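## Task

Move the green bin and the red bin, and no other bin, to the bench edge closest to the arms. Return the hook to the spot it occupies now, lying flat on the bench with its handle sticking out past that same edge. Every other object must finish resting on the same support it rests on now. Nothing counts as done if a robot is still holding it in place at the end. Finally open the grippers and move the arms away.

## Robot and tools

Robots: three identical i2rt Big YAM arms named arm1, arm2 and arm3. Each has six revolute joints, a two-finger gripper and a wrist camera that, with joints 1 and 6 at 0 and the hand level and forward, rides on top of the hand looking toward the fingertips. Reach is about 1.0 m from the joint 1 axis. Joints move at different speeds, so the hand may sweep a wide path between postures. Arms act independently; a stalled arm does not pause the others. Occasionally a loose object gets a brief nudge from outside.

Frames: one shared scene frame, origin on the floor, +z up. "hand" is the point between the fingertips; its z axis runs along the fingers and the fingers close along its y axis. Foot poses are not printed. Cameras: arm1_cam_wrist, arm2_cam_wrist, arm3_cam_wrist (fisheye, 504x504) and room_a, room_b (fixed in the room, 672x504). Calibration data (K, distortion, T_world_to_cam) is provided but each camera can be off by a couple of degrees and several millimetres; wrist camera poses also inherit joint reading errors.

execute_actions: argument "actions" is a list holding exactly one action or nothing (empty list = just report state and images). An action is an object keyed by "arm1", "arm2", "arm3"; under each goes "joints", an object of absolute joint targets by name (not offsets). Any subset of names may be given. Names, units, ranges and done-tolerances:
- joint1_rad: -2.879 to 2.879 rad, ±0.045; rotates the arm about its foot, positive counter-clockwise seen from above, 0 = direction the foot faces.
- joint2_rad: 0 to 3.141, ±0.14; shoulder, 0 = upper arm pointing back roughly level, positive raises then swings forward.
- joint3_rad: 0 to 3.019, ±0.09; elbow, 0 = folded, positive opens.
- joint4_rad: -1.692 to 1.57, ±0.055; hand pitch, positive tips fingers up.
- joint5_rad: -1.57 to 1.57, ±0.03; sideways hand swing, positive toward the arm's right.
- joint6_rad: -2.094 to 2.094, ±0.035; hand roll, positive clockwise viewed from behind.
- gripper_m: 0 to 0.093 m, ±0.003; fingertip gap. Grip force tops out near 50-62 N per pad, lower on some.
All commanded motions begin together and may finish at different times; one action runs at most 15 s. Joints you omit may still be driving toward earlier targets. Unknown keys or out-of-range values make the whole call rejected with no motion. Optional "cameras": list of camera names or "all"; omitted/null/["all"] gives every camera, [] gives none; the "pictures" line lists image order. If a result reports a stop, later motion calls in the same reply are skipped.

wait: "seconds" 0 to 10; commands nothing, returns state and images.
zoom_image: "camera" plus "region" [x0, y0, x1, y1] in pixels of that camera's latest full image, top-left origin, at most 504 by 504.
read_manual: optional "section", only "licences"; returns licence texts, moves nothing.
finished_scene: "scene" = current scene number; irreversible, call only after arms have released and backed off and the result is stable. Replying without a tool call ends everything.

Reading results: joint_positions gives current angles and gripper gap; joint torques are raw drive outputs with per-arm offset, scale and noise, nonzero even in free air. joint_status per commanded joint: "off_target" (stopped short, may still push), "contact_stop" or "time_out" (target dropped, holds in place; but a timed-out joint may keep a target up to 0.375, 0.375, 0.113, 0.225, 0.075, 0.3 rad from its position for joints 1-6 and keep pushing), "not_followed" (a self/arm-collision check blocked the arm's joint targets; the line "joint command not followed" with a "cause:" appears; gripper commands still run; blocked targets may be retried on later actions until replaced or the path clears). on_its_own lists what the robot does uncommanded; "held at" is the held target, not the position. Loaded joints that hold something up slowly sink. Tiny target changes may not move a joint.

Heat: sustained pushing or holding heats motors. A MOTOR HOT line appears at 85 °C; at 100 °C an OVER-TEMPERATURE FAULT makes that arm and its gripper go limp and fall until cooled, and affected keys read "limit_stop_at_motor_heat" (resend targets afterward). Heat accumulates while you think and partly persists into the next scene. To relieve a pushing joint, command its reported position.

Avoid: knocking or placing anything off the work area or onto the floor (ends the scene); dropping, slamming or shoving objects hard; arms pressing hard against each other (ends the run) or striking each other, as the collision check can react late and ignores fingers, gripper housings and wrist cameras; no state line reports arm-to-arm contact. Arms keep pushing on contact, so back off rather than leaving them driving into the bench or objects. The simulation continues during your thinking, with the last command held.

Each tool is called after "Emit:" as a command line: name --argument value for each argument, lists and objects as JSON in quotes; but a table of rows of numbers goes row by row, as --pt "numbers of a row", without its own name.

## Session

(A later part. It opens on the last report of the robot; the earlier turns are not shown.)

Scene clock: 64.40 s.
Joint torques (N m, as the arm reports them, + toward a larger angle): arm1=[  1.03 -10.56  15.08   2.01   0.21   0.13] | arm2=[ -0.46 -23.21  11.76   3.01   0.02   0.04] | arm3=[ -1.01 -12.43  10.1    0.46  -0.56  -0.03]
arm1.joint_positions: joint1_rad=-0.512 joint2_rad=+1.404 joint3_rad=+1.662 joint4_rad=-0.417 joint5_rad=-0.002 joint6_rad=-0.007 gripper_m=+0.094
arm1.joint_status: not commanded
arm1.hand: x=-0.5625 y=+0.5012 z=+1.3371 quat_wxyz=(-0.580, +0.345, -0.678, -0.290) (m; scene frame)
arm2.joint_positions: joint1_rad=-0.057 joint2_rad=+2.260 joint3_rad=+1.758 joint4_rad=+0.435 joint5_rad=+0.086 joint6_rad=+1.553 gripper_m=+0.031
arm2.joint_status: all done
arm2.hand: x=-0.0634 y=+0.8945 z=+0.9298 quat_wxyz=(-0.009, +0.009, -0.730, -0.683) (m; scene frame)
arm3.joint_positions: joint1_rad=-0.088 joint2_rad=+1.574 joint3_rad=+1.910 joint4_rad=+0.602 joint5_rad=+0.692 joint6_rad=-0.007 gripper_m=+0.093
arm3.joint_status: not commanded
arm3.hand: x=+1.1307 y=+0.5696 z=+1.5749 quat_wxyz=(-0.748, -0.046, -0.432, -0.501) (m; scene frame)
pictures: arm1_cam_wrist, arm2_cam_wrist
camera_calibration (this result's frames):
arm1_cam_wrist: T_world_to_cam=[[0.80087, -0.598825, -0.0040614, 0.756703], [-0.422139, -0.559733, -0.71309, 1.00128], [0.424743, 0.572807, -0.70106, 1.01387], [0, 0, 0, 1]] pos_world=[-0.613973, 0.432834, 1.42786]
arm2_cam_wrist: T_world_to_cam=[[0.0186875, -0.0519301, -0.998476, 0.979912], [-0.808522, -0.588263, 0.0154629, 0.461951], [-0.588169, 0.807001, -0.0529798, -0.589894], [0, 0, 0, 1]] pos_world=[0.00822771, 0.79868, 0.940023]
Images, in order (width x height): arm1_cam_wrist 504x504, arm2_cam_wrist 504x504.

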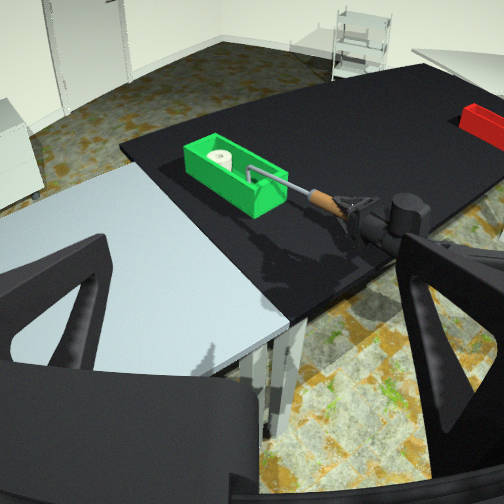

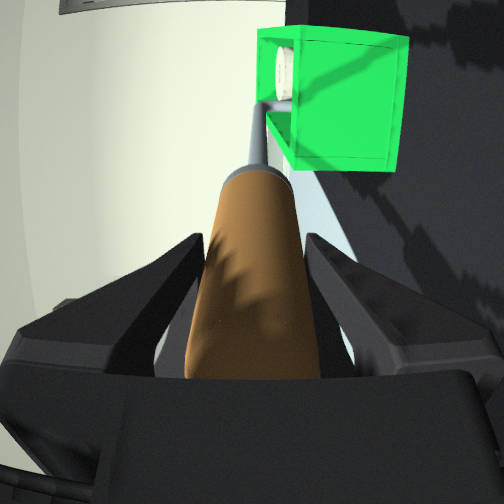

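Emit:
execute_actions --actions '[{"arm2":{"joints":{"joint1_rad":-0.085,"joint5_rad":0.06,"joint2_rad":2.09,"joint3_rad":1.575,"joint4_rad":0.54}}}]' --cameras '["arm2_cam_wrist","arm1_cam_wrist"]'

Emit:
execute_actions --actions '[{"arm2":{"joints":{"joint2_rad":1.935,"joint3_rad":1.31,"joint4_rad":0.655}}}]' --cameras '["arm2_cam_wrist","arm1_cam_wrist"]'

Scene clock: 65.87 s.
Joint torques (N m, as the arm reports them, + toward a larger angle): arm1=[  1.06 -10.56  15.08   2.02   0.2    0.12] | arm2=[ -0.46 -20.17  10.47   3.62   0.08   0.04] | arm3=[ -0.76 -12.3   10.04   0.62  -0.53   0.04]
arm1.joint_positions: joint1_rad=-0.512 joint2_rad=+1.404 joint3_rad=+1.662 joint4_rad=-0.417 joint5_rad=-0.002 joint6_rad=-0.007 gripper_m=+0.094
arm1.joint_status: not commanded
arm1.hand: x=-0.5625 y=+0.5012 z=+1.3371 quat_wxyz=(-0.580, +0.345, -0.678, -0.290) (m; scene frame)
arm2.joint_positions: joint1_rad=-0.084 joint2_rad=+2.139 joint3_rad=+1.544 joint4_rad=+0.489 joint5_rad=+0.059 joint6_rad=+1.553 gripper_m=+0.031
arm2.joint_status: all done
arm2.hand: x=-0.0402 y=+0.8445 z=+0.9233 quat_wxyz=(-0.009, +0.009, -0.743, -0.669) (m; scene frame)
arm3.joint_positions: joint1_rad=-0.088 joint2_rad=+1.574 joint3_rad=+1.910 joint4_rad=+0.602 joint5_rad=+0.692 joint6_rad=-0.007 gripper_m=+0.093
arm3.joint_status: not commanded
arm3.hand: x=+1.1307 y=+0.5696 z=+1.5749 quat_wxyz=(-0.748, -0.046, -0.432, -0.501) (m; scene frame)
pictures: arm1_cam_wrist, arm2_cam_wrist
camera_calibration (this result's frames):
arm1_cam_wrist: T_world_to_cam=[[0.80087, -0.598825, -0.0040614, 0.756703], [-0.422139, -0.559733, -0.71309, 1.00128], [0.424743, 0.572807, -0.70106, 1.01387], [0, 0, 0, 1]] pos_world=[-0.613973, 0.432834, 1.42786]
arm2_cam_wrist: T_world_to_cam=[[0.0190677, -0.090817, -0.995685, 1.00071], [-0.809286, -0.586186, 0.0379682, 0.428919], [-0.587105, 0.80507, -0.0846742, -0.505321], [0, 0, 0, 1]] pos_world=[0.0313603, 0.749127, 0.937324]
Images, in order (width x height): arm1_cam_wrist 504x504, arm2_cam_wrist 504x504.

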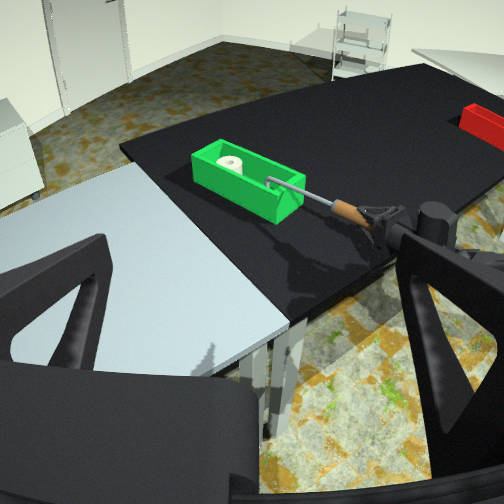

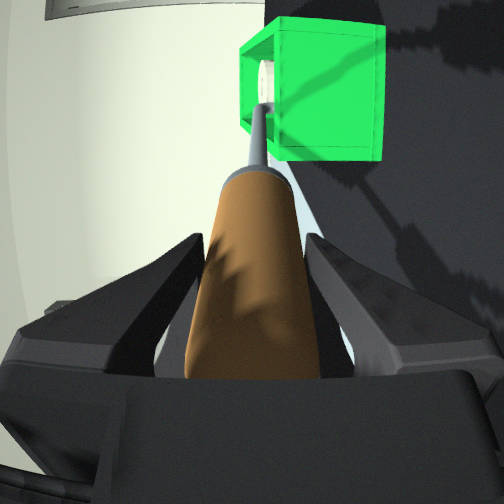

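Scene clock: 66.90 s.
Joint torques (N m, as the arm reports them, + toward a larger angle): arm1=[  1.07 -10.58  15.08   2.     0.2    0.12] | arm2=[ -0.68 -17.53   9.45   3.67   0.09   0.05] | arm3=[ -0.75 -12.26  10.13   0.4   -0.55  -0.03]
arm1.joint_positions: joint1_rad=-0.512 joint2_rad=+1.404 joint3_rad=+1.662 joint4_rad=-0.417 joint5_rad=-0.002 joint6_rad=-0.007 gripper_m=+0.094
arm1.joint_status: not commanded
arm1.hand: x=-0.5625 y=+0.5012 z=+1.3371 quat_wxyz=(-0.580, +0.345, -0.678, -0.290) (m; scene frame)
arm2.joint_positions: joint1_rad=-0.084 joint2_rad=+1.979 joint3_rad=+1.285 joint4_rad=+0.603 joint5_rad=+0.059 joint6_rad=+1.553 gripper_m=+0.031
arm2.joint_status: all done
arm2.hand: x=-0.0361 y=+0.7739 z=+0.9345 quat_wxyz=(-0.009, +0.008, -0.738, -0.675) (m; scene frame)
arm3.joint_positions: joint1_rad=-0.088 joint2_rad=+1.574 joint3_rad=+1.910 joint4_rad=+0.602 joint5_rad=+0.692 joint6_rad=-0.007 gripper_m=+0.093
arm3.joint_status: not commanded
arm3.hand: x=+1.1307 y=+0.5696 z=+1.5749 quat_wxyz=(-0.748, -0.046, -0.432, -0.501) (m; scene frame)
pictures: arm1_cam_wrist, arm2_cam_wrist
camera_calibration (this result's frames):
arm1_cam_wrist: T_world_to_cam=[[0.80087, -0.598825, -0.0040614, 0.756703], [-0.422139, -0.559733, -0.71309, 1.00128], [0.424743, 0.572807, -0.70106, 1.01387], [0, 0, 0, 1]] pos_world=[-0.613973, 0.432834, 1.42786]
arm2_cam_wrist: T_world_to_cam=[[0.0182153, -0.0760183, -0.99694, 0.9951], [-0.809248, -0.586704, 0.0299512, 0.398291], [-0.587185, 0.806226, -0.0722047, -0.457703], [0, 0, 0, 1]] pos_world=[0.0354337, 0.678337, 0.947077]
Images, in order (width x height): arm1_cam_wrist 504x504, arm2_cam_wrist 504x504.

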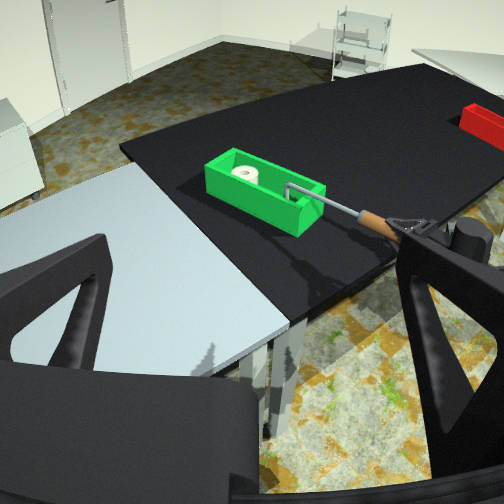

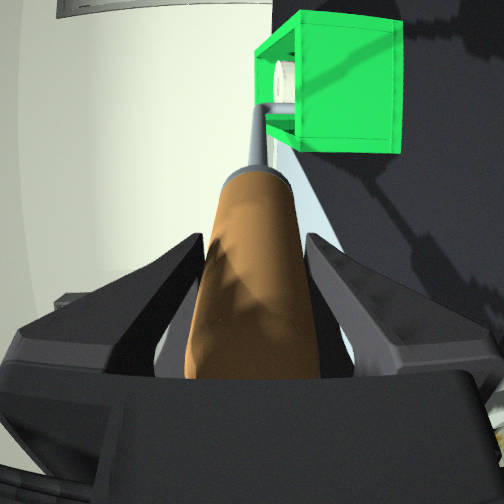

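Emit:
execute_actions --actions '[{"arm2":{"joints":{"joint2_rad":1.8,"joint3_rad":1.05,"joint4_rad":0.76}},"arm1":{"joints":{"joint5_rad":0.3}}}]' --cameras '[]'

Emit:
execute_actions --actions '[{"arm2":{"joints":{"joint2_rad":1.65,"joint3_rad":0.81,"joint4_rad":0.84}}}]' --cameras '["arm2_cam_wrist","arm1_cam_wrist"]'

Scene clock: 68.20 s.
Joint torques (N m, as the arm reports them, + toward a larger angle): arm1=[  1.03 -10.54  15.06   1.99   0.38   0.12] | arm2=[ -0.75 -14.78   8.97   3.65   0.08   0.04] | arm3=[ -0.1  -12.42  10.17   0.62  -0.56   0.  ]
arm1.joint_positions: joint1_rad=-0.512 joint2_rad=+1.404 joint3_rad=+1.662 joint4_rad=-0.417 joint5_rad=+0.295 joint6_rad=-0.007 gripper_m=+0.094
arm1.joint_status: all done
arm1.hand: x=-0.5265 y=+0.4653 z=+1.3383 quat_wxyz=(-0.624, +0.255, -0.714, -0.186) (m; scene frame)
arm2.joint_positions: joint1_rad=-0.084 joint2_rad=+1.838 joint3_rad=+1.022 joint4_rad=+0.708 joint5_rad=+0.059 joint6_rad=+1.553 gripper_m=+0.031
arm2.joint_status: all done
arm2.hand: x=-0.0315 y=+0.6947 z=+0.9231 quat_wxyz=(-0.009, +0.009, -0.744, -0.668) (m; scene frame)
arm3.joint_positions: joint1_rad=-0.088 joint2_rad=+1.574 joint3_rad=+1.910 joint4_rad=+0.602 joint5_rad=+0.692 joint6_rad=-0.007 gripper_m=+0.093
arm3.joint_status: not commanded
arm3.hand: x=+1.1307 y=+0.5696 z=+1.5749 quat_wxyz=(-0.748, -0.046, -0.432, -0.501) (m; scene frame)
pictures: none
No camera images: the call's "cameras" was empty. Leave "cameras" out to get every camera's image.

Scene clock: 69.13 s.
Joint torques (N m, as the arm reports them, + toward a larger angle): arm1=[  1.05 -10.54  15.04   1.98   0.39   0.13] | arm2=[ -0.78 -11.81   8.31   3.71   0.08   0.04] | arm3=[ -1.13 -11.67  10.22   0.45  -0.54   0.05]
arm1.joint_positions: joint1_rad=-0.512 joint2_rad=+1.404 joint3_rad=+1.662 joint4_rad=-0.417 joint5_rad=+0.295 joint6_rad=-0.007 gripper_m=+0.094
arm1.joint_status: not commanded
arm1.hand: x=-0.5265 y=+0.4653 z=+1.3383 quat_wxyz=(-0.624, +0.255, -0.714, -0.186) (m; scene frame)
arm2.joint_positions: joint1_rad=-0.084 joint2_rad=+1.683 joint3_rad=+0.785 joint4_rad=+0.787 joint5_rad=+0.059 joint6_rad=+1.553 gripper_m=+0.031
arm2.joint_status: all done
arm2.hand: x=-0.0270 y=+0.6152 z=+0.9232 quat_wxyz=(-0.009, +0.009, -0.745, -0.667) (m; scene frame)
arm3.joint_positions: joint1_rad=-0.088 joint2_rad=+1.574 joint3_rad=+1.910 joint4_rad=+0.602 joint5_rad=+0.692 joint6_rad=-0.007 gripper_m=+0.093
arm3.joint_status: not commanded
arm3.hand: x=+1.1307 y=+0.5696 z=+1.5749 quat_wxyz=(-0.748, -0.046, -0.432, -0.501) (m; scene frame)
pictures: arm1_cam_wrist, arm2_cam_wrist
camera_calibration (this result's frames):
arm1_cam_wrist: T_world_to_cam=[[0.593017, -0.80411, 0.0416767, 0.631292], [-0.542443, -0.437222, -0.717351, 0.882596], [0.595051, 0.402794, -0.695464, 1.18123], [0, 0, 0, 1]] pos_world=[-0.598503, 0.417726, 1.42832]
arm2_cam_wrist: T_world_to_cam=[[0.0193516, -0.0957455, -0.995218, 0.982187], [-0.809301, -0.585987, 0.0406388, 0.302604], [-0.587076, 0.804644, -0.0888267, -0.308826], [0, 0, 0, 1]] pos_world=[0.0445869, 0.519857, 0.93776]
Images, in order (width x height): arm1_cam_wrist 504x504, arm2_cam_wrist 504x504.

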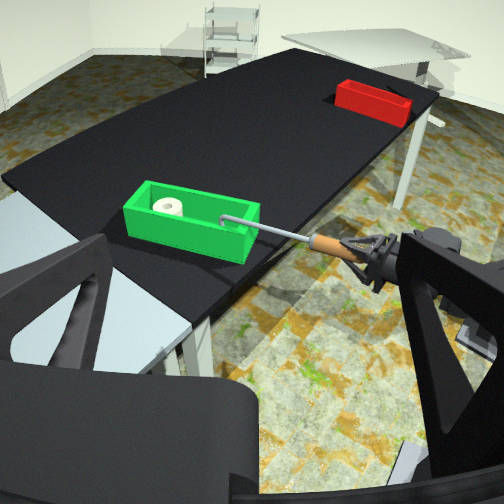

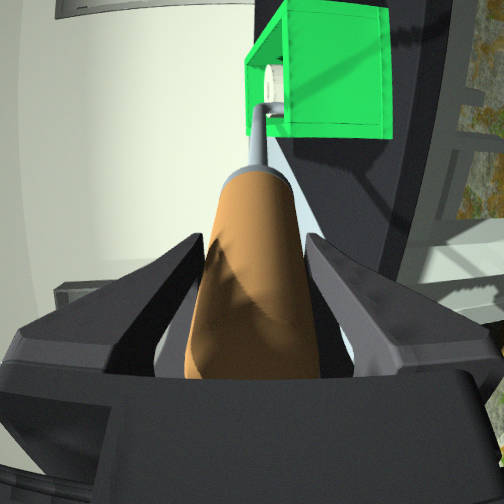

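Emit:
execute_actions --actions '[{"arm2":{"joints":{"joint2_rad":1.605,"joint3_rad":0.745,"joint4_rad":0.86}}}]' --cameras '["arm2_cam_wrist","arm1_cam_wrist"]'

Emit:
zoom_image --camera "arm1_cam_wrist" --region '[100,150,350,350]'

Scene clock: 70.03 s.
Joint torques (N m, as the arm reports them, + toward a larger angle): arm1=[  1.04 -10.53  15.05   1.98   0.38   0.12] | arm2=[ -0.73 -12.2    8.23   3.6    0.08   0.05] | arm3=[ -0.37 -12.33  10.25   0.49  -0.53  -0.01]
arm1.joint_positions: joint1_rad=-0.512 joint2_rad=+1.404 joint3_rad=+1.662 joint4_rad=-0.417 joint5_rad=+0.295 joint6_rad=-0.007 gripper_m=+0.094
arm1.joint_status: not commanded
arm1.hand: x=-0.5265 y=+0.4653 z=+1.3383 quat_wxyz=(-0.624, +0.255, -0.714, -0.186) (m; scene frame)
arm2.joint_positions: joint1_rad=-0.084 joint2_rad=+1.651 joint3_rad=+0.719 joint4_rad=+0.807 joint5_rad=+0.059 joint6_rad=+1.553 gripper_m=+0.031
arm2.joint_status: all done
arm2.hand: x=-0.0257 y=+0.5928 z=+0.9153 quat_wxyz=(-0.009, +0.009, -0.749, -0.662) (m; scene frame)
arm3.joint_positions: joint1_rad=-0.088 joint2_rad=+1.574 joint3_rad=+1.910 joint4_rad=+0.602 joint5_rad=+0.692 joint6_rad=-0.007 gripper_m=+0.093
arm3.joint_status: not commanded
arm3.hand: x=+1.1307 y=+0.5696 z=+1.5749 quat_wxyz=(-0.748, -0.046, -0.432, -0.501) (m; scene frame)
pictures: arm1_cam_wrist, arm2_cam_wrist
camera_calibration (this result's frames):
arm1_cam_wrist: T_world_to_cam=[[0.593017, -0.80411, 0.0416767, 0.631292], [-0.542443, -0.437222, -0.717351, 0.882596], [0.595051, 0.402794, -0.695464, 1.18123], [0, 0, 0, 1]] pos_world=[-0.598503, 0.417726, 1.42832]
arm2_cam_wrist: T_world_to_cam=[[0.0201367, -0.109381, -0.993796, 0.978874], [-0.809345, -0.585367, 0.0480285, 0.283745], [-0.586989, 0.803356, -0.100314, -0.279501], [0, 0, 0, 1]] pos_world=[0.0458722, 0.497703, 0.931136]
Images, in order (width x height): arm1_cam_wrist 504x504, arm2_cam_wrist 504x504.

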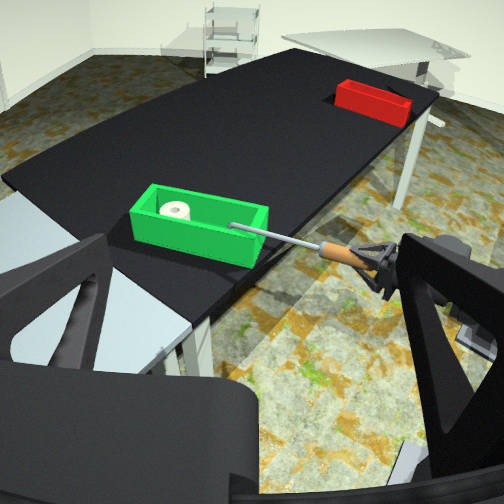

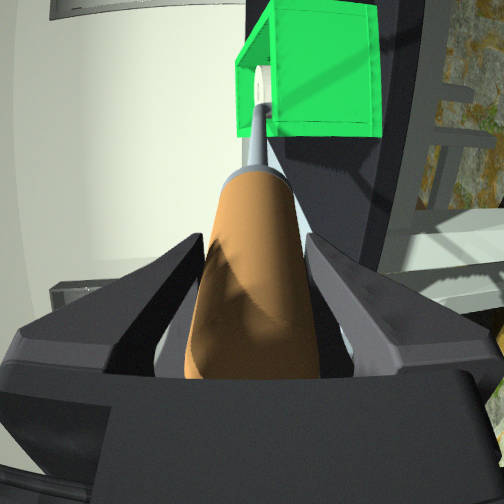

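Region (100, 150, 350, 350) of arm1_cam_wrist's 504x504 image, scaled by 2.016, with more detail than that image has; it fills the top 403 rows of this view, and the rest is white.

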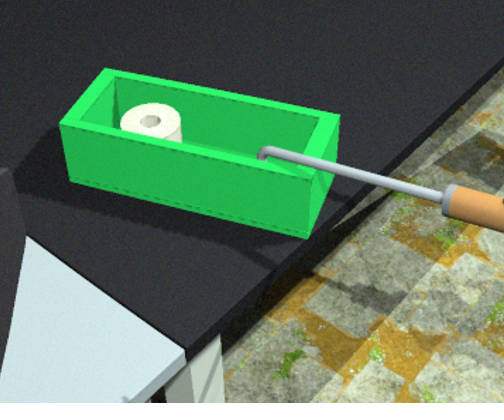

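Emit:
execute_actions --actions '[{"arm2":{"joints":{"joint1_rad":-0.155,"joint4_rad":0.89}}}]' --cameras '["arm2_cam_wrist","arm1_cam_wrist"]'

Emit:
zoom_image --camera "arm1_cam_wrist" --region '[100,150,350,350]'

Scene clock: 72.13 s.
Joint torques (N m, as the arm reports them, + toward a larger angle): arm1=[  1.04 -10.55  15.04   1.99   0.38   0.12] | arm2=[ -0.42 -12.     8.18   3.81  -0.05   0.04] | arm3=[ -0.47 -12.46  10.09   0.46  -0.55   0.01]
arm1.joint_positions: joint1_rad=-0.512 joint2_rad=+1.404 joint3_rad=+1.662 joint4_rad=-0.417 joint5_rad=+0.295 joint6_rad=-0.007 gripper_m=+0.094
arm1.joint_status: not commanded
arm1.hand: x=-0.5265 y=+0.4653 z=+1.3383 quat_wxyz=(-0.624, +0.255, -0.714, -0.186) (m; scene frame)
arm2.joint_positions: joint1_rad=-0.160 joint2_rad=+1.651 joint3_rad=+0.719 joint4_rad=+0.835 joint5_rad=+0.062 joint6_rad=+1.553 gripper_m=+0.031
arm2.joint_status: joint4_rad time_out (moved +0.027 of +0.083); the others done
arm2.on_its_own: joint4_rad reads +0.835 and still pushes toward +0.890 since a time_out
arm2.hand: x=+0.0195 y=+0.5936 z=+0.9220 quat_wxyz=(-0.035, -0.021, -0.740, -0.671) (m; scene frame)
arm3.joint_positions: joint1_rad=-0.088 joint2_rad=+1.574 joint3_rad=+1.910 joint4_rad=+0.602 joint5_rad=+0.692 joint6_rad=-0.007 gripper_m=+0.093
arm3.joint_status: not commanded
arm3.hand: x=+1.1307 y=+0.5696 z=+1.5749 quat_wxyz=(-0.748, -0.046, -0.432, -0.501) (m; scene frame)
pictures: arm1_cam_wrist, arm2_cam_wrist
camera_calibration (this result's frames):
arm1_cam_wrist: T_world_to_cam=[[0.593017, -0.80411, 0.0416767, 0.631292], [-0.542443, -0.437222, -0.717351, 0.882596], [0.595051, 0.402794, -0.695464, 1.18123], [0, 0, 0, 1]] pos_world=[-0.598503, 0.417726, 1.42832]
arm2_cam_wrist: T_world_to_cam=[[0.0118834, -0.0831833, -0.996463, 0.971832], [-0.852614, -0.521474, 0.033364, 0.296848], [-0.522405, 0.849203, -0.0771201, -0.302831], [0, 0, 0, 1]] pos_world=[0.0833477, 0.492803, 0.935136]
Images, in order (width x height): arm1_cam_wrist 504x504, arm2_cam_wrist 504x504.

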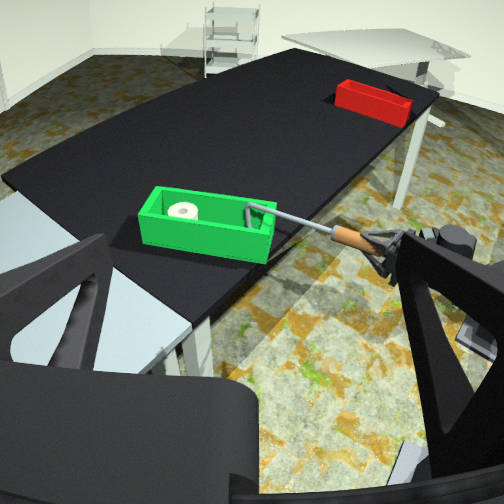

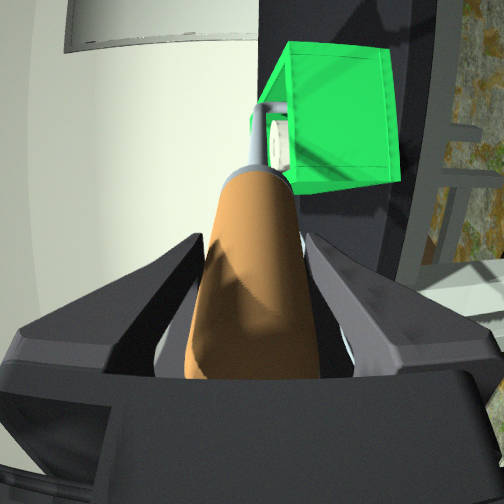

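Region (100, 150, 350, 350) of arm1_cam_wrist's 504x504 image, scaled by 2.016, with more detail than that image has; it fills the top 403 rows of this view, and the rest is white.

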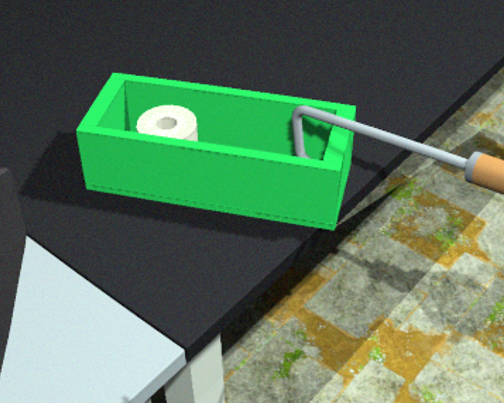

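Emit:
execute_actions --actions '[{"arm2":{"joints":{"joint1_rad":-0.03,"joint4_rad":0.87}}}]' --cameras '["arm2_cam_wrist","arm1_cam_wrist"]'

Emit:
zoom_image --camera "arm1_cam_wrist" --region '[100,150,350,350]'

Scene clock: 73.40 s.
Joint torques (N m, as the arm reports them, + toward a larger angle): arm1=[  1.06 -10.53  15.06   1.98   0.38   0.12] | arm2=[ -1.05 -12.03   8.15   3.02   0.09   0.05] | arm3=[ -0.43 -12.39   9.99   0.57  -0.47   0.02]
arm1.joint_positions: joint1_rad=-0.512 joint2_rad=+1.404 joint3_rad=+1.662 joint4_rad=-0.417 joint5_rad=+0.295 joint6_rad=-0.007 gripper_m=+0.094
arm1.joint_status: not commanded
arm1.hand: x=-0.5265 y=+0.4653 z=+1.3383 quat_wxyz=(-0.624, +0.255, -0.714, -0.186) (m; scene frame)
arm2.joint_positions: joint1_rad=-0.025 joint2_rad=+1.651 joint3_rad=+0.719 joint4_rad=+0.835 joint5_rad=+0.059 joint6_rad=+1.553 gripper_m=+0.031
arm2.joint_status: all done
arm2.hand: x=-0.0607 y=+0.5912 z=+0.9219 quat_wxyz=(+0.011, +0.030, -0.740, -0.672) (m; scene frame)
arm3.joint_positions: joint1_rad=-0.088 joint2_rad=+1.574 joint3_rad=+1.910 joint4_rad=+0.602 joint5_rad=+0.692 joint6_rad=-0.007 gripper_m=+0.093
arm3.joint_status: not commanded
arm3.hand: x=+1.1307 y=+0.5696 z=+1.5749 quat_wxyz=(-0.748, -0.046, -0.432, -0.501) (m; scene frame)
pictures: arm1_cam_wrist, arm2_cam_wrist
camera_calibration (this result's frames):
arm1_cam_wrist: T_world_to_cam=[[0.593017, -0.80411, 0.0416767, 0.631292], [-0.542443, -0.437222, -0.717351, 0.882596], [0.595051, 0.402794, -0.695464, 1.18123], [0, 0, 0, 1]] pos_world=[-0.598503, 0.417726, 1.42832]
arm2_cam_wrist: T_world_to_cam=[[0.0234516, -0.080905, -0.996446, 0.97183], [-0.77295, -0.633595, 0.0332522, 0.298416], [-0.634033, 0.769423, -0.0773943, -0.301977], [0, 0, 0, 1]] pos_world=[0.0164063, 0.500049, 0.935082]
Images, in order (width x height): arm1_cam_wrist 504x504, arm2_cam_wrist 504x504.

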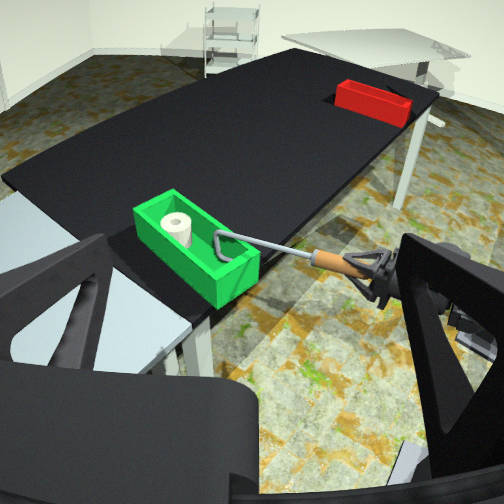

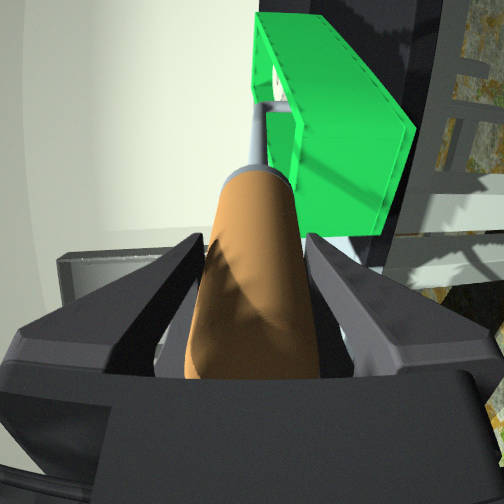

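Region (100, 150, 350, 350) of arm1_cam_wrist's 504x504 image, scaled by 2.016, with more detail than that image has; it fills the top 403 rows of this view, and the rest is white.

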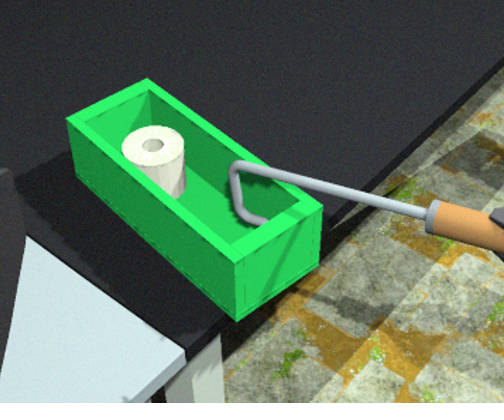

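Emit:
execute_actions --actions '[{"arm2":{"joints":{"joint3_rad":0.92,"joint4_rad":0.97}}}]'

Emit:
zoom_image --camera "arm1_cam_wrist" --region '[100,150,350,350]'

Scene clock: 74.70 s.
Joint torques (N m, as the arm reports them, + toward a larger angle): arm1=[  1.06 -10.53  15.04   1.98   0.38   0.12] | arm2=[ -1.09 -12.19  10.65   3.19   0.06   0.05] | arm3=[ -1.25 -11.89  10.17   0.61  -0.58   0.07]
arm1.joint_positions: joint1_rad=-0.512 joint2_rad=+1.404 joint3_rad=+1.662 joint4_rad=-0.417 joint5_rad=+0.295 joint6_rad=-0.007 gripper_m=+0.094
arm1.joint_status: not commanded
arm1.hand: x=-0.5265 y=+0.4653 z=+1.3383 quat_wxyz=(-0.624, +0.255, -0.714, -0.186) (m; scene frame)
arm2.joint_positions: joint1_rad=-0.025 joint2_rad=+1.637 joint3_rad=+0.874 joint4_rad=+0.928 joint5_rad=+0.059 joint6_rad=+1.553 gripper_m=+0.031
arm2.joint_status: all done
arm2.hand: x=-0.0656 y=+0.6319 z=+1.0301 quat_wxyz=(+0.018, +0.022, -0.646, -0.763) (m; scene frame)
arm3.joint_positions: joint1_rad=-0.088 joint2_rad=+1.574 joint3_rad=+1.910 joint4_rad=+0.602 joint5_rad=+0.692 joint6_rad=-0.007 gripper_m=+0.093
arm3.joint_status: not commanded
arm3.hand: x=+1.1307 y=+0.5696 z=+1.5749 quat_wxyz=(-0.748, -0.046, -0.432, -0.501) (m; scene frame)
pictures: arm1_cam_wrist, arm2_cam_wrist, arm3_cam_wrist, room_a, room_b
camera_calibration (this result's frames):
arm1_cam_wrist: T_world_to_cam=[[0.593017, -0.80411, 0.0416767, 0.631292], [-0.542443, -0.437222, -0.717351, 0.882596], [0.595051, 0.402794, -0.695464, 1.18123], [0, 0, 0, 1]] pos_world=[-0.598503, 0.417726, 1.42832]
arm2_cam_wrist: T_world_to_cam=[[-0.00696744, 0.17832, -0.983948, 0.904358], [-0.773901, -0.624095, -0.107624, 0.455873], [-0.633269, 0.760728, 0.142351, -0.548844], [0, 0, 0, 1]] pos_world=[0.0115356, 0.540763, 1.01703]
arm3_cam_wrist: T_world_to_cam=[[0.728699, -0.483225, -0.485274, 0.221127], [-0.294487, 0.418638, -0.85908, 1.45245], [0.618283, 0.768918, 0.162758, -1.26909], [0, 0, 0, 1]] pos_world=[1.05125, 0.47463, 1.56164]
Images, in order (width x height): arm1_cam_wrist 504x504, arm2_cam_wrist 504x504, arm3_cam_wrist 504x504, room_a 672x504, room_b 672x504.

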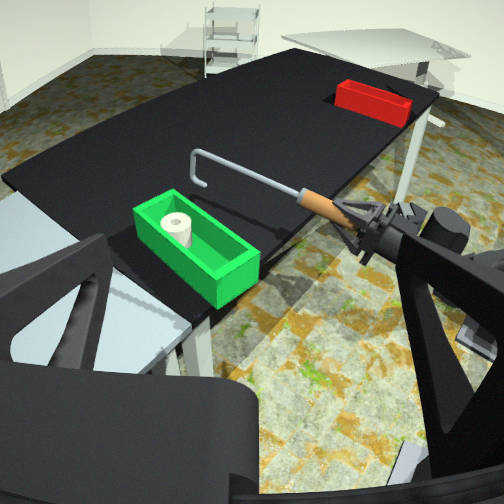

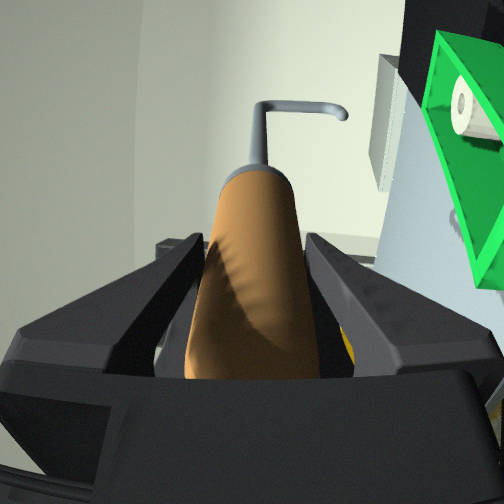

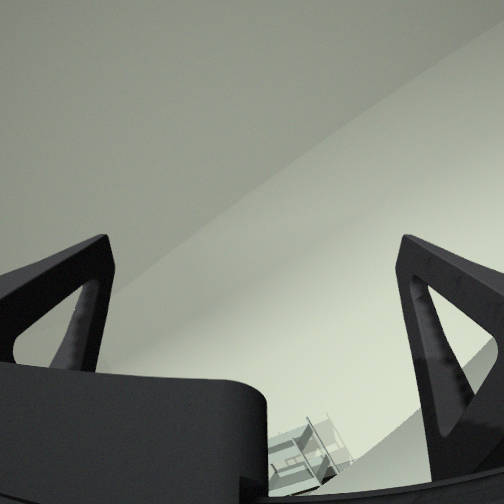

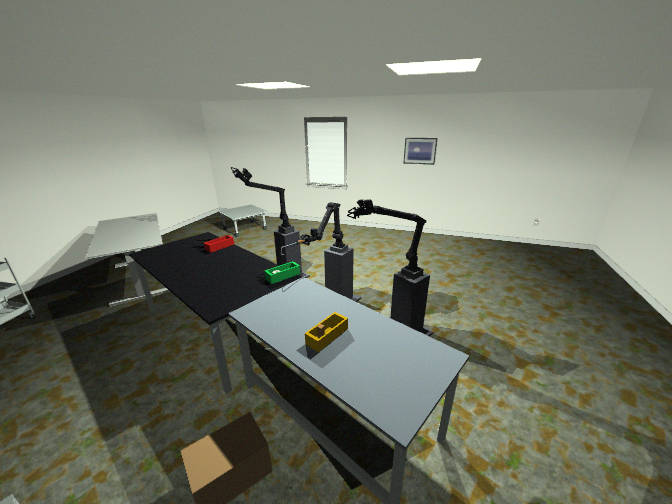

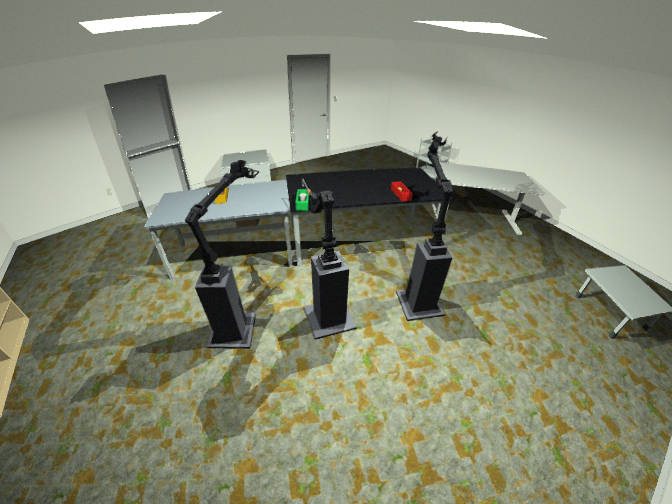

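Region (100, 150, 350, 350) of arm1_cam_wrist's 504x504 image, scaled by 2.016, with more detail than that image has; it fills the top 403 rows of this view, and the rest is white.

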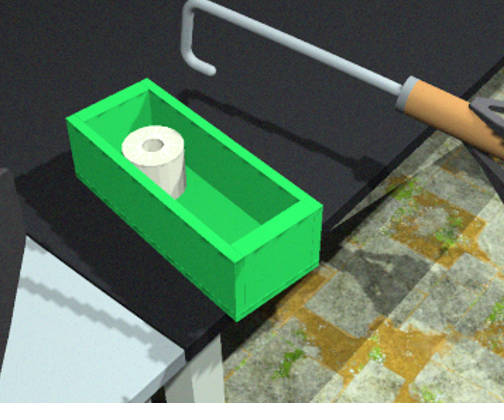

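Emit:
execute_actions --actions '[{"arm2":{"joints":{"joint1_rad":-0.83,"joint2_rad":1.8,"joint3_rad":1.25,"joint4_rad":0.9,"joint5_rad":-0.4}}}]' --cameras '[]'

Emit:
execute_actions --actions '[{"arm2":{"joints":{"joint2_rad":2.45,"joint3_rad":2.02,"joint4_rad":0.86,"joint5_rad":-0.69}}}]' --cameras '[]'

Emit:
execute_actions --actions '[{"arm2":{"joints":{"joint2_rad":2.535}}}]' --cameras '[]'

Emit:
execute_actions --actions '[{"arm2":{"joints":{"joint6_rad":0.65,"joint4_rad":0.77}}}]' --cameras '[]'

Emit:
execute_actions --actions '[{"arm2":{"joints":{"joint6_rad":-0.01,"joint4_rad":0.65}}}]' --cameras '["arm2_cam_wrist"]'

Scene clock: 77.37 s.
Joint torques (N m, as the arm reports them, + toward a larger angle): arm1=[  1.02 -10.54  15.05   1.98   0.38   0.12] | arm2=[ -0.87 -16.98  11.99   2.91   0.2    0.04] | arm3=[ -1.   -12.16  10.17   0.58  -0.54   0.01]
arm1.joint_positions: joint1_rad=-0.512 joint2_rad=+1.404 joint3_rad=+1.662 joint4_rad=-0.417 joint5_rad=+0.295 joint6_rad=-0.007 gripper_m=+0.094
arm1.joint_status: not commanded
arm1.hand: x=-0.5265 y=+0.4653 z=+1.3383 quat_wxyz=(-0.624, +0.255, -0.714, -0.186) (m; scene frame)
arm2.joint_positions: joint1_rad=-0.825 joint2_rad=+1.857 joint3_rad=+1.194 joint4_rad=+0.865 joint5_rad=-0.405 joint6_rad=+1.553 gripper_m=+0.031
arm2.joint_status: all done
arm2.hand: x=+0.4014 y=+0.6045 z=+1.0364 quat_wxyz=(-0.141, -0.055, -0.636, -0.757) (m; scene frame)
arm3.joint_positions: joint1_rad=-0.088 joint2_rad=+1.574 joint3_rad=+1.910 joint4_rad=+0.602 joint5_rad=+0.692 joint6_rad=-0.007 gripper_m=+0.093
arm3.joint_status: not commanded
arm3.hand: x=+1.1307 y=+0.5696 z=+1.5749 quat_wxyz=(-0.748, -0.046, -0.432, -0.501) (m; scene frame)
pictures: none
No camera images: the call's "cameras" was empty. Leave "cameras" out to get every camera's image.

Scene clock: 79.13 s.
Joint torques (N m, as the arm reports them, + toward a larger angle): arm1=[  1.05 -10.53  15.05   1.99   0.38   0.13] | arm2=[ -1.02 -23.73  13.48   2.64   0.2    0.05] | arm3=[ -0.61 -11.57  10.06   0.61  -0.54   0.03]
arm1.joint_positions: joint1_rad=-0.512 joint2_rad=+1.404 joint3_rad=+1.662 joint4_rad=-0.417 joint5_rad=+0.295 joint6_rad=-0.007 gripper_m=+0.094
arm1.joint_status: not commanded
arm1.hand: x=-0.5265 y=+0.4653 z=+1.3383 quat_wxyz=(-0.624, +0.255, -0.714, -0.186) (m; scene frame)
arm2.joint_positions: joint1_rad=-0.828 joint2_rad=+2.510 joint3_rad=+1.951 joint4_rad=+0.828 joint5_rad=-0.692 joint6_rad=+1.553 gripper_m=+0.031
arm2.joint_status: all done
arm2.hand: x=+0.4770 y=+0.7604 z=+0.9020 quat_wxyz=(-0.065, +0.068, -0.627, -0.774) (m; scene frame)
arm3.joint_positions: joint1_rad=-0.088 joint2_rad=+1.574 joint3_rad=+1.910 joint4_rad=+0.602 joint5_rad=+0.692 joint6_rad=-0.007 gripper_m=+0.093
arm3.joint_status: not commanded
arm3.hand: x=+1.1307 y=+0.5696 z=+1.5749 quat_wxyz=(-0.748, -0.046, -0.432, -0.501) (m; scene frame)
pictures: none
No camera images: the call's "cameras" was empty. Leave "cameras" out to get every camera's image.

Scene clock: 80.10 s.
Joint torques (N m, as the arm reports them, + toward a larger angle): arm1=[  1.03 -10.53  15.05   1.99   0.38   0.12] | arm2=[ -1.12 -23.64  12.63   2.6    0.17   0.01] | arm3=[  0.06 -11.74  10.35   0.42  -0.55   0.  ]
arm1.joint_positions: joint1_rad=-0.512 joint2_rad=+1.404 joint3_rad=+1.662 joint4_rad=-0.417 joint5_rad=+0.295 joint6_rad=-0.007 gripper_m=+0.094
arm1.joint_status: not commanded
arm1.hand: x=-0.5265 y=+0.4653 z=+1.3383 quat_wxyz=(-0.624, +0.255, -0.714, -0.186) (m; scene frame)
arm2.joint_positions: joint1_rad=-0.828 joint2_rad=+2.590 joint3_rad=+1.959 joint4_rad=+0.831 joint5_rad=-0.692 joint6_rad=+1.556 gripper_m=+0.031
arm2.joint_status: all done
arm2.hand: x=+0.4773 y=+0.7606 z=+0.8372 quat_wxyz=(-0.048, +0.052, -0.648, -0.758) (m; scene frame)
arm3.joint_positions: joint1_rad=-0.088 joint2_rad=+1.574 joint3_rad=+1.910 joint4_rad=+0.602 joint5_rad=+0.692 joint6_rad=-0.007 gripper_m=+0.093
arm3.joint_status: not commanded
arm3.hand: x=+1.1307 y=+0.5696 z=+1.5749 quat_wxyz=(-0.748, -0.046, -0.432, -0.501) (m; scene frame)
pictures: none
No camera images: the call's "cameras" was empty. Leave "cameras" out to get every camera's image.

Scene clock: 81.90 s.
Joint torques (N m, as the arm reports them, + toward a larger angle): arm1=[  1.07 -10.54  15.06   1.98   0.38   0.12] | arm2=[ -0.91 -22.5   12.06   1.8    0.27  -0.29] | arm3=[ -0.25 -11.34  10.27   0.69  -0.54  -0.02]
arm1.joint_positions: joint1_rad=-0.512 joint2_rad=+1.404 joint3_rad=+1.662 joint4_rad=-0.417 joint5_rad=+0.295 joint6_rad=-0.007 gripper_m=+0.094
arm1.joint_status: not commanded
arm1.hand: x=-0.5265 y=+0.4653 z=+1.3383 quat_wxyz=(-0.624, +0.255, -0.714, -0.186) (m; scene frame)
arm2.joint_positions: joint1_rad=-0.828 joint2_rad=+2.574 joint3_rad=+1.966 joint4_rad=+0.761 joint5_rad=-0.695 joint6_rad=+0.662 gripper_m=+0.031
arm2.joint_status: all done
arm2.hand: x=+0.4797 y=+0.7641 z=+0.8407 quat_wxyz=(-0.356, +0.325, -0.579, -0.657) (m; scene frame)
arm3.joint_positions: joint1_rad=-0.088 joint2_rad=+1.574 joint3_rad=+1.910 joint4_rad=+0.602 joint5_rad=+0.692 joint6_rad=-0.007 gripper_m=+0.093
arm3.joint_status: not commanded
arm3.hand: x=+1.1307 y=+0.5696 z=+1.5749 quat_wxyz=(-0.748, -0.046, -0.432, -0.501) (m; scene frame)
pictures: none
No camera images: the call's "cameras" was empty. Leave "cameras" out to get every camera's image.

Scene clock: 83.53 s.
Joint torques (N m, as the arm reports them, + toward a larger angle): arm1=[  1.06 -10.56  15.05   1.99   0.38   0.12] | arm2=[ -0.85 -21.76  11.59   1.86   0.23  -0.26] | arm3=[ -0.54 -12.24  10.28   0.57  -0.6    0.06]
arm1.joint_positions: joint1_rad=-0.512 joint2_rad=+1.404 joint3_rad=+1.662 joint4_rad=-0.417 joint5_rad=+0.295 joint6_rad=-0.007 gripper_m=+0.094
arm1.joint_status: not commanded
arm1.hand: x=-0.5265 y=+0.4653 z=+1.3383 quat_wxyz=(-0.624, +0.255, -0.714, -0.186) (m; scene frame)
arm2.joint_positions: joint1_rad=-0.828 joint2_rad=+2.564 joint3_rad=+1.974 joint4_rad=+0.640 joint5_rad=-0.695 joint6_rad=+0.004 gripper_m=+0.031
arm2.joint_status: all done
arm2.hand: x=+0.4824 y=+0.7676 z=+0.8288 quat_wxyz=(-0.515, +0.500, -0.480, -0.505) (m; scene frame)
arm3.joint_positions: joint1_rad=-0.088 joint2_rad=+1.574 joint3_rad=+1.910 joint4_rad=+0.602 joint5_rad=+0.692 joint6_rad=-0.007 gripper_m=+0.093
arm3.joint_status: not commanded
arm3.hand: x=+1.1307 y=+0.5696 z=+1.5749 quat_wxyz=(-0.748, -0.046, -0.432, -0.501) (m; scene frame)
pictures: arm2_cam_wrist
camera_calibration (this result's frames):
arm2_cam_wrist: T_world_to_cam=[[0.999446, 0.023267, 0.0238035, -0.515832], [0.0327223, -0.555734, -0.830716, 1.10075], [-0.00609987, 0.831035, -0.556187, -0.053969], [0, 0, 0, 1]] pos_world=[0.479198, 0.668574, 0.89667]
Images, in order (width x height): arm2_cam_wrist 504x504.

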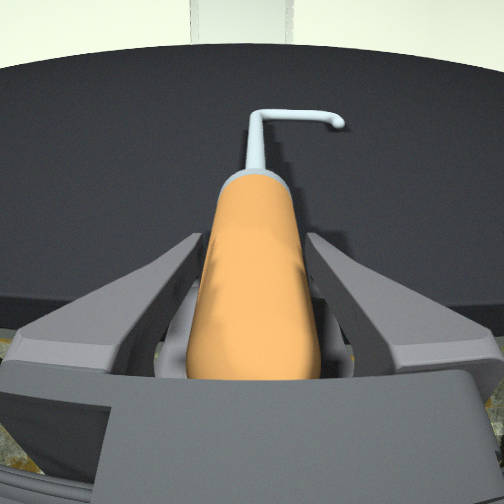

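Emit:
execute_actions --actions '[{"arm2":{"joints":{"joint2_rad":2.575}}}]' --cameras '[]'

Emit:
execute_actions --actions '[{"arm2":{"joints":{"gripper_m":0.093}}}]' --cameras '["arm2_cam_wrist"]'

Emit:
execute_actions --actions '[{"arm2":{"joints":{"joint2_rad":1.9}}}]' --cameras '[]'

Scene clock: 84.43 s.
Joint torques (N m, as the arm reports them, + toward a larger angle): arm1=[  1.06 -10.57  15.05   1.98   0.39   0.13] | arm2=[ -0.89 -20.64  11.52   1.8    0.13  -0.13] | arm3=[ -0.31 -11.39  10.35   0.62  -0.56   0.01]
arm1.joint_positions: joint1_rad=-0.512 joint2_rad=+1.404 joint3_rad=+1.662 joint4_rad=-0.417 joint5_rad=+0.295 joint6_rad=-0.007 gripper_m=+0.094
arm1.joint_status: not commanded
arm1.hand: x=-0.5265 y=+0.4653 z=+1.3383 quat_wxyz=(-0.624, +0.255, -0.714, -0.186) (m; scene frame)
arm2.joint_positions: joint1_rad=-0.828 joint2_rad=+2.586 joint3_rad=+1.974 joint4_rad=+0.642 joint5_rad=-0.693 joint6_rad=-0.006 gripper_m=+0.031
arm2.joint_status: all done
arm2.hand: x=+0.4820 y=+0.7665 z=+0.8099 quat_wxyz=(-0.511, +0.502, -0.486, -0.501) (m; scene frame)
arm3.joint_positions: joint1_rad=-0.088 joint2_rad=+1.574 joint3_rad=+1.910 joint4_rad=+0.602 joint5_rad=+0.692 joint6_rad=-0.007 gripper_m=+0.093
arm3.joint_status: not commanded
arm3.hand: x=+1.1307 y=+0.5696 z=+1.5749 quat_wxyz=(-0.748, -0.046, -0.432, -0.501) (m; scene frame)
pictures: none
No camera images: the call's "cameras" was empty. Leave "cameras" out to get every camera's image.

Scene clock: 85.13 s.
Joint torques (N m, as the arm reports them, + toward a larger angle): arm1=[  1.05 -10.53  15.05   1.98   0.38   0.12] | arm2=[ -0.86 -20.7   11.51   1.75   0.14  -0.13] | arm3=[ -1.2  -12.43  10.27   0.36  -0.53   0.11]
arm1.joint_positions: joint1_rad=-0.512 joint2_rad=+1.404 joint3_rad=+1.662 joint4_rad=-0.417 joint5_rad=+0.295 joint6_rad=-0.007 gripper_m=+0.094
arm1.joint_status: not commanded
arm1.hand: x=-0.5265 y=+0.4653 z=+1.3383 quat_wxyz=(-0.624, +0.255, -0.714, -0.186) (m; scene frame)
arm2.joint_positions: joint1_rad=-0.828 joint2_rad=+2.586 joint3_rad=+1.974 joint4_rad=+0.642 joint5_rad=-0.693 joint6_rad=-0.006 gripper_m=+0.093
arm2.joint_status: all done
arm2.hand: x=+0.4820 y=+0.7665 z=+0.8099 quat_wxyz=(-0.511, +0.502, -0.485, -0.501) (m; scene frame)
arm3.joint_positions: joint1_rad=-0.088 joint2_rad=+1.574 joint3_rad=+1.910 joint4_rad=+0.602 joint5_rad=+0.692 joint6_rad=-0.007 gripper_m=+0.093
arm3.joint_status: not commanded
arm3.hand: x=+1.1307 y=+0.5696 z=+1.5749 quat_wxyz=(-0.748, -0.046, -0.432, -0.501) (m; scene frame)
pictures: arm2_cam_wrist
camera_calibration (this result's frames):
arm2_cam_wrist: T_world_to_cam=[[0.999564, 0.0210034, 0.02075, -0.510737], [0.0290124, -0.568382, -0.822253, 1.08909], [-0.00547617, 0.822497, -0.568744, -0.0472096], [0, 0, 0, 1]] pos_world=[0.478659, 0.668574, 0.879252]
Images, in order (width x height): arm2_cam_wrist 504x504.

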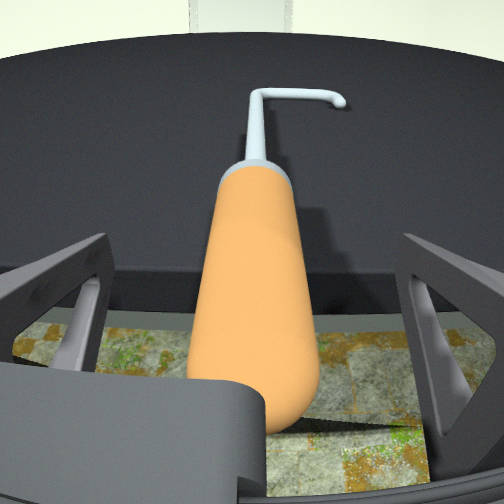

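Scene clock: 87.30 s.
Joint torques (N m, as the arm reports them, + toward a larger angle): arm1=[  1.08 -10.53  15.06   1.98   0.38   0.12] | arm2=[ -0.89 -16.39  10.59   0.88   0.42  -0.08] | arm3=[ -0.57 -12.31  10.2    0.31  -0.5    0.04]
arm1.joint_positions: joint1_rad=-0.512 joint2_rad=+1.404 joint3_rad=+1.662 joint4_rad=-0.417 joint5_rad=+0.295 joint6_rad=-0.007 gripper_m=+0.094
arm1.joint_status: not commanded
arm1.hand: x=-0.5265 y=+0.4653 z=+1.3383 quat_wxyz=(-0.624, +0.255, -0.714, -0.186) (m; scene frame)
arm2.joint_positions: joint1_rad=-0.828 joint2_rad=+1.917 joint3_rad=+1.997 joint4_rad=+0.649 joint5_rad=-0.693 joint6_rad=-0.006 gripper_m=+0.093
arm2.joint_status: all done
arm2.hand: x=+0.3869 y=+0.6502 z=+1.3824 quat_wxyz=(-0.718, +0.445, -0.212, -0.491) (m; scene frame)
arm3.joint_positions: joint1_rad=-0.088 joint2_rad=+1.574 joint3_rad=+1.910 joint4_rad=+0.602 joint5_rad=+0.692 joint6_rad=-0.007 gripper_m=+0.093
arm3.joint_status: not commanded
arm3.hand: x=+1.1307 y=+0.5696 z=+1.5749 quat_wxyz=(-0.748, -0.046, -0.432, -0.501) (m; scene frame)
pictures: none
No camera images: the call's "cameras" was empty. Leave "cameras" out to get every camera's image.

Emit:
execute_actions --actions '[{"arm2":{"joints":{"joint1_rad":0.03,"joint2_rad":1.5,"joint3_rad":1.04,"joint4_rad":1.04,"joint5_rad":0.16}},"arm3":{"joints":{"joint1_rad":0.3,"joint2_rad":1.8,"joint5_rad":0.685}}}]' --cameras '[]'

Emit:
execute_actions --actions '[{"arm2":{"joints":{"joint2_rad":2.0}},"arm3":{"joints":{"joint1_rad":0.745,"joint2_rad":2.5,"joint3_rad":1.92,"joint4_rad":0.68}}}]' --cameras '["arm1_cam_wrist","arm2_cam_wrist","arm3_cam_wrist"]'

Scene clock: 89.53 s.
Joint torques (N m, as the arm reports them, + toward a larger angle): arm1=[  1.06 -10.56  15.05   1.98   0.38   0.12] | arm2=[ -0.92 -10.38   9.66   1.32   0.14  -0.14] | arm3=[  0.37 -19.39  12.52   1.23  -0.25   0.07]
arm1.joint_positions: joint1_rad=-0.512 joint2_rad=+1.404 joint3_rad=+1.662 joint4_rad=-0.417 joint5_rad=+0.295 joint6_rad=-0.007 gripper_m=+0.094
arm1.joint_status: not commanded
arm1.hand: x=-0.5265 y=+0.4653 z=+1.3383 quat_wxyz=(-0.624, +0.255, -0.714, -0.186) (m; scene frame)
arm2.joint_positions: joint1_rad=+0.032 joint2_rad=+1.513 joint3_rad=+1.020 joint4_rad=+1.036 joint5_rad=+0.155 joint6_rad=-0.006 gripper_m=+0.093
arm2.joint_status: all done
arm2.hand: x=-0.0822 y=+0.6099 z=+1.2077 quat_wxyz=(-0.590, +0.333, -0.365, -0.639) (m; scene frame)
arm3.joint_positions: joint1_rad=+0.302 joint2_rad=+1.812 joint3_rad=+1.890 joint4_rad=+0.596 joint5_rad=+0.684 joint6_rad=-0.007 gripper_m=+0.093
arm3.joint_status: all done
arm3.hand: x=+0.8696 y=+0.7419 z=+1.4112 quat_wxyz=(-0.639, +0.144, -0.490, -0.576) (m; scene frame)
pictures: none
No camera images: the call's "cameras" was empty. Leave "cameras" out to get every camera's image.

Scene clock: 91.20 s.
Joint torques (N m, as the arm reports them, + toward a larger angle): arm1=[  1.07 -10.54  15.05   1.98   0.38   0.12] | arm2=[ -0.92 -14.27   7.31   1.87   0.2   -0.13] | arm3=[  1.39 -24.74  11.81   1.72  -0.1    0.16]
arm1.joint_positions: joint1_rad=-0.512 joint2_rad=+1.404 joint3_rad=+1.662 joint4_rad=-0.417 joint5_rad=+0.295 joint6_rad=-0.007 gripper_m=+0.094
arm1.joint_status: not commanded
arm1.hand: x=-0.5265 y=+0.4653 z=+1.3383 quat_wxyz=(-0.624, +0.255, -0.714, -0.186) (m; scene frame)
arm2.joint_positions: joint1_rad=+0.032 joint2_rad=+2.015 joint3_rad=+1.020 joint4_rad=+1.034 joint5_rad=+0.155 joint6_rad=-0.006 gripper_m=+0.093
arm2.joint_status: all done
arm2.hand: x=-0.0965 y=+0.6935 z=+0.8821 quat_wxyz=(-0.505, +0.495, -0.485, -0.514) (m; scene frame)
arm3.joint_positions: joint1_rad=+0.738 joint2_rad=+2.505 joint3_rad=+1.889 joint4_rad=+0.671 joint5_rad=+0.687 joint6_rad=-0.014 gripper_m=+0.093
arm3.joint_status: all done
arm3.hand: x=+0.4702 y=+0.7663 z=+0.8591 quat_wxyz=(-0.505, +0.487, -0.496, -0.511) (m; scene frame)
pictures: arm1_cam_wrist, arm2_cam_wrist, arm3_cam_wrist
camera_calibration (this result's frames):
arm1_cam_wrist: T_world_to_cam=[[0.593017, -0.80411, 0.0416767, 0.631292], [-0.542443, -0.437222, -0.717351, 0.882596], [0.595051, 0.402794, -0.695464, 1.18123], [0, 0, 0, 1]] pos_world=[-0.598503, 0.417726, 1.42832]
arm2_cam_wrist: T_world_to_cam=[[0.999441, 0.0331782, -0.00407074, 0.0809993], [0.0150882, -0.556435, -0.830754, 1.12156], [-0.0298281, 0.830229, -0.556624, 0.0323502], [0, 0, 0, 1]] pos_world=[-0.0969114, 0.59453, 0.950078]
arm3_cam_wrist: T_world_to_cam=[[0.999625, 0.0233846, -0.0142176, -0.47017], [0.00124209, -0.557736, -0.830017, 1.14488], [-0.0273393, 0.829689, -0.557556, -0.0196248], [0, 0, 0, 1]] pos_world=[0.468035, 0.665816, 0.932641]
Images, in order (width x height): arm1_cam_wrist 504x504, arm2_cam_wrist 504x504, arm3_cam_wrist 504x504.

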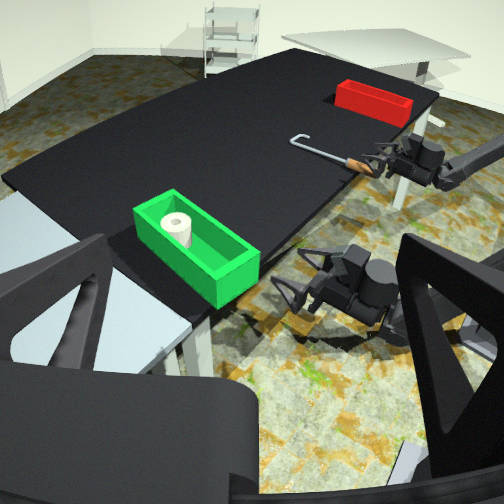

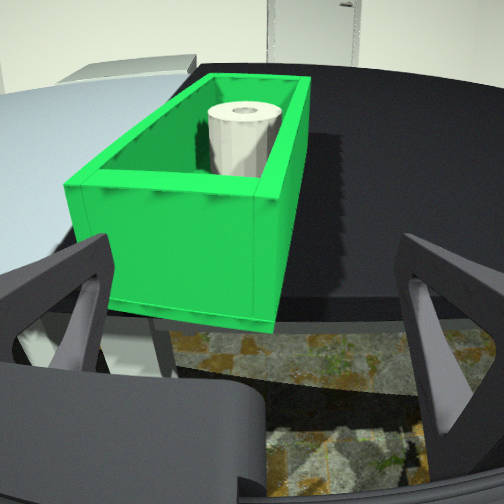

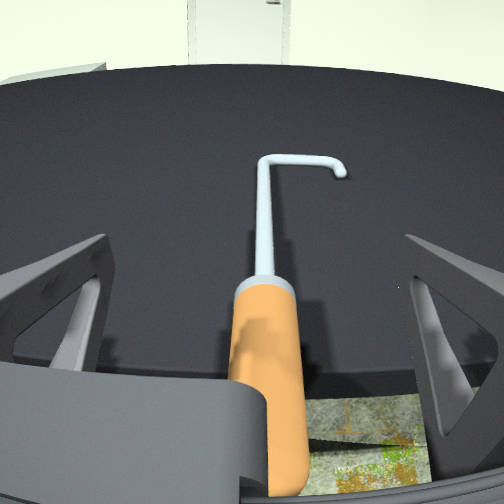

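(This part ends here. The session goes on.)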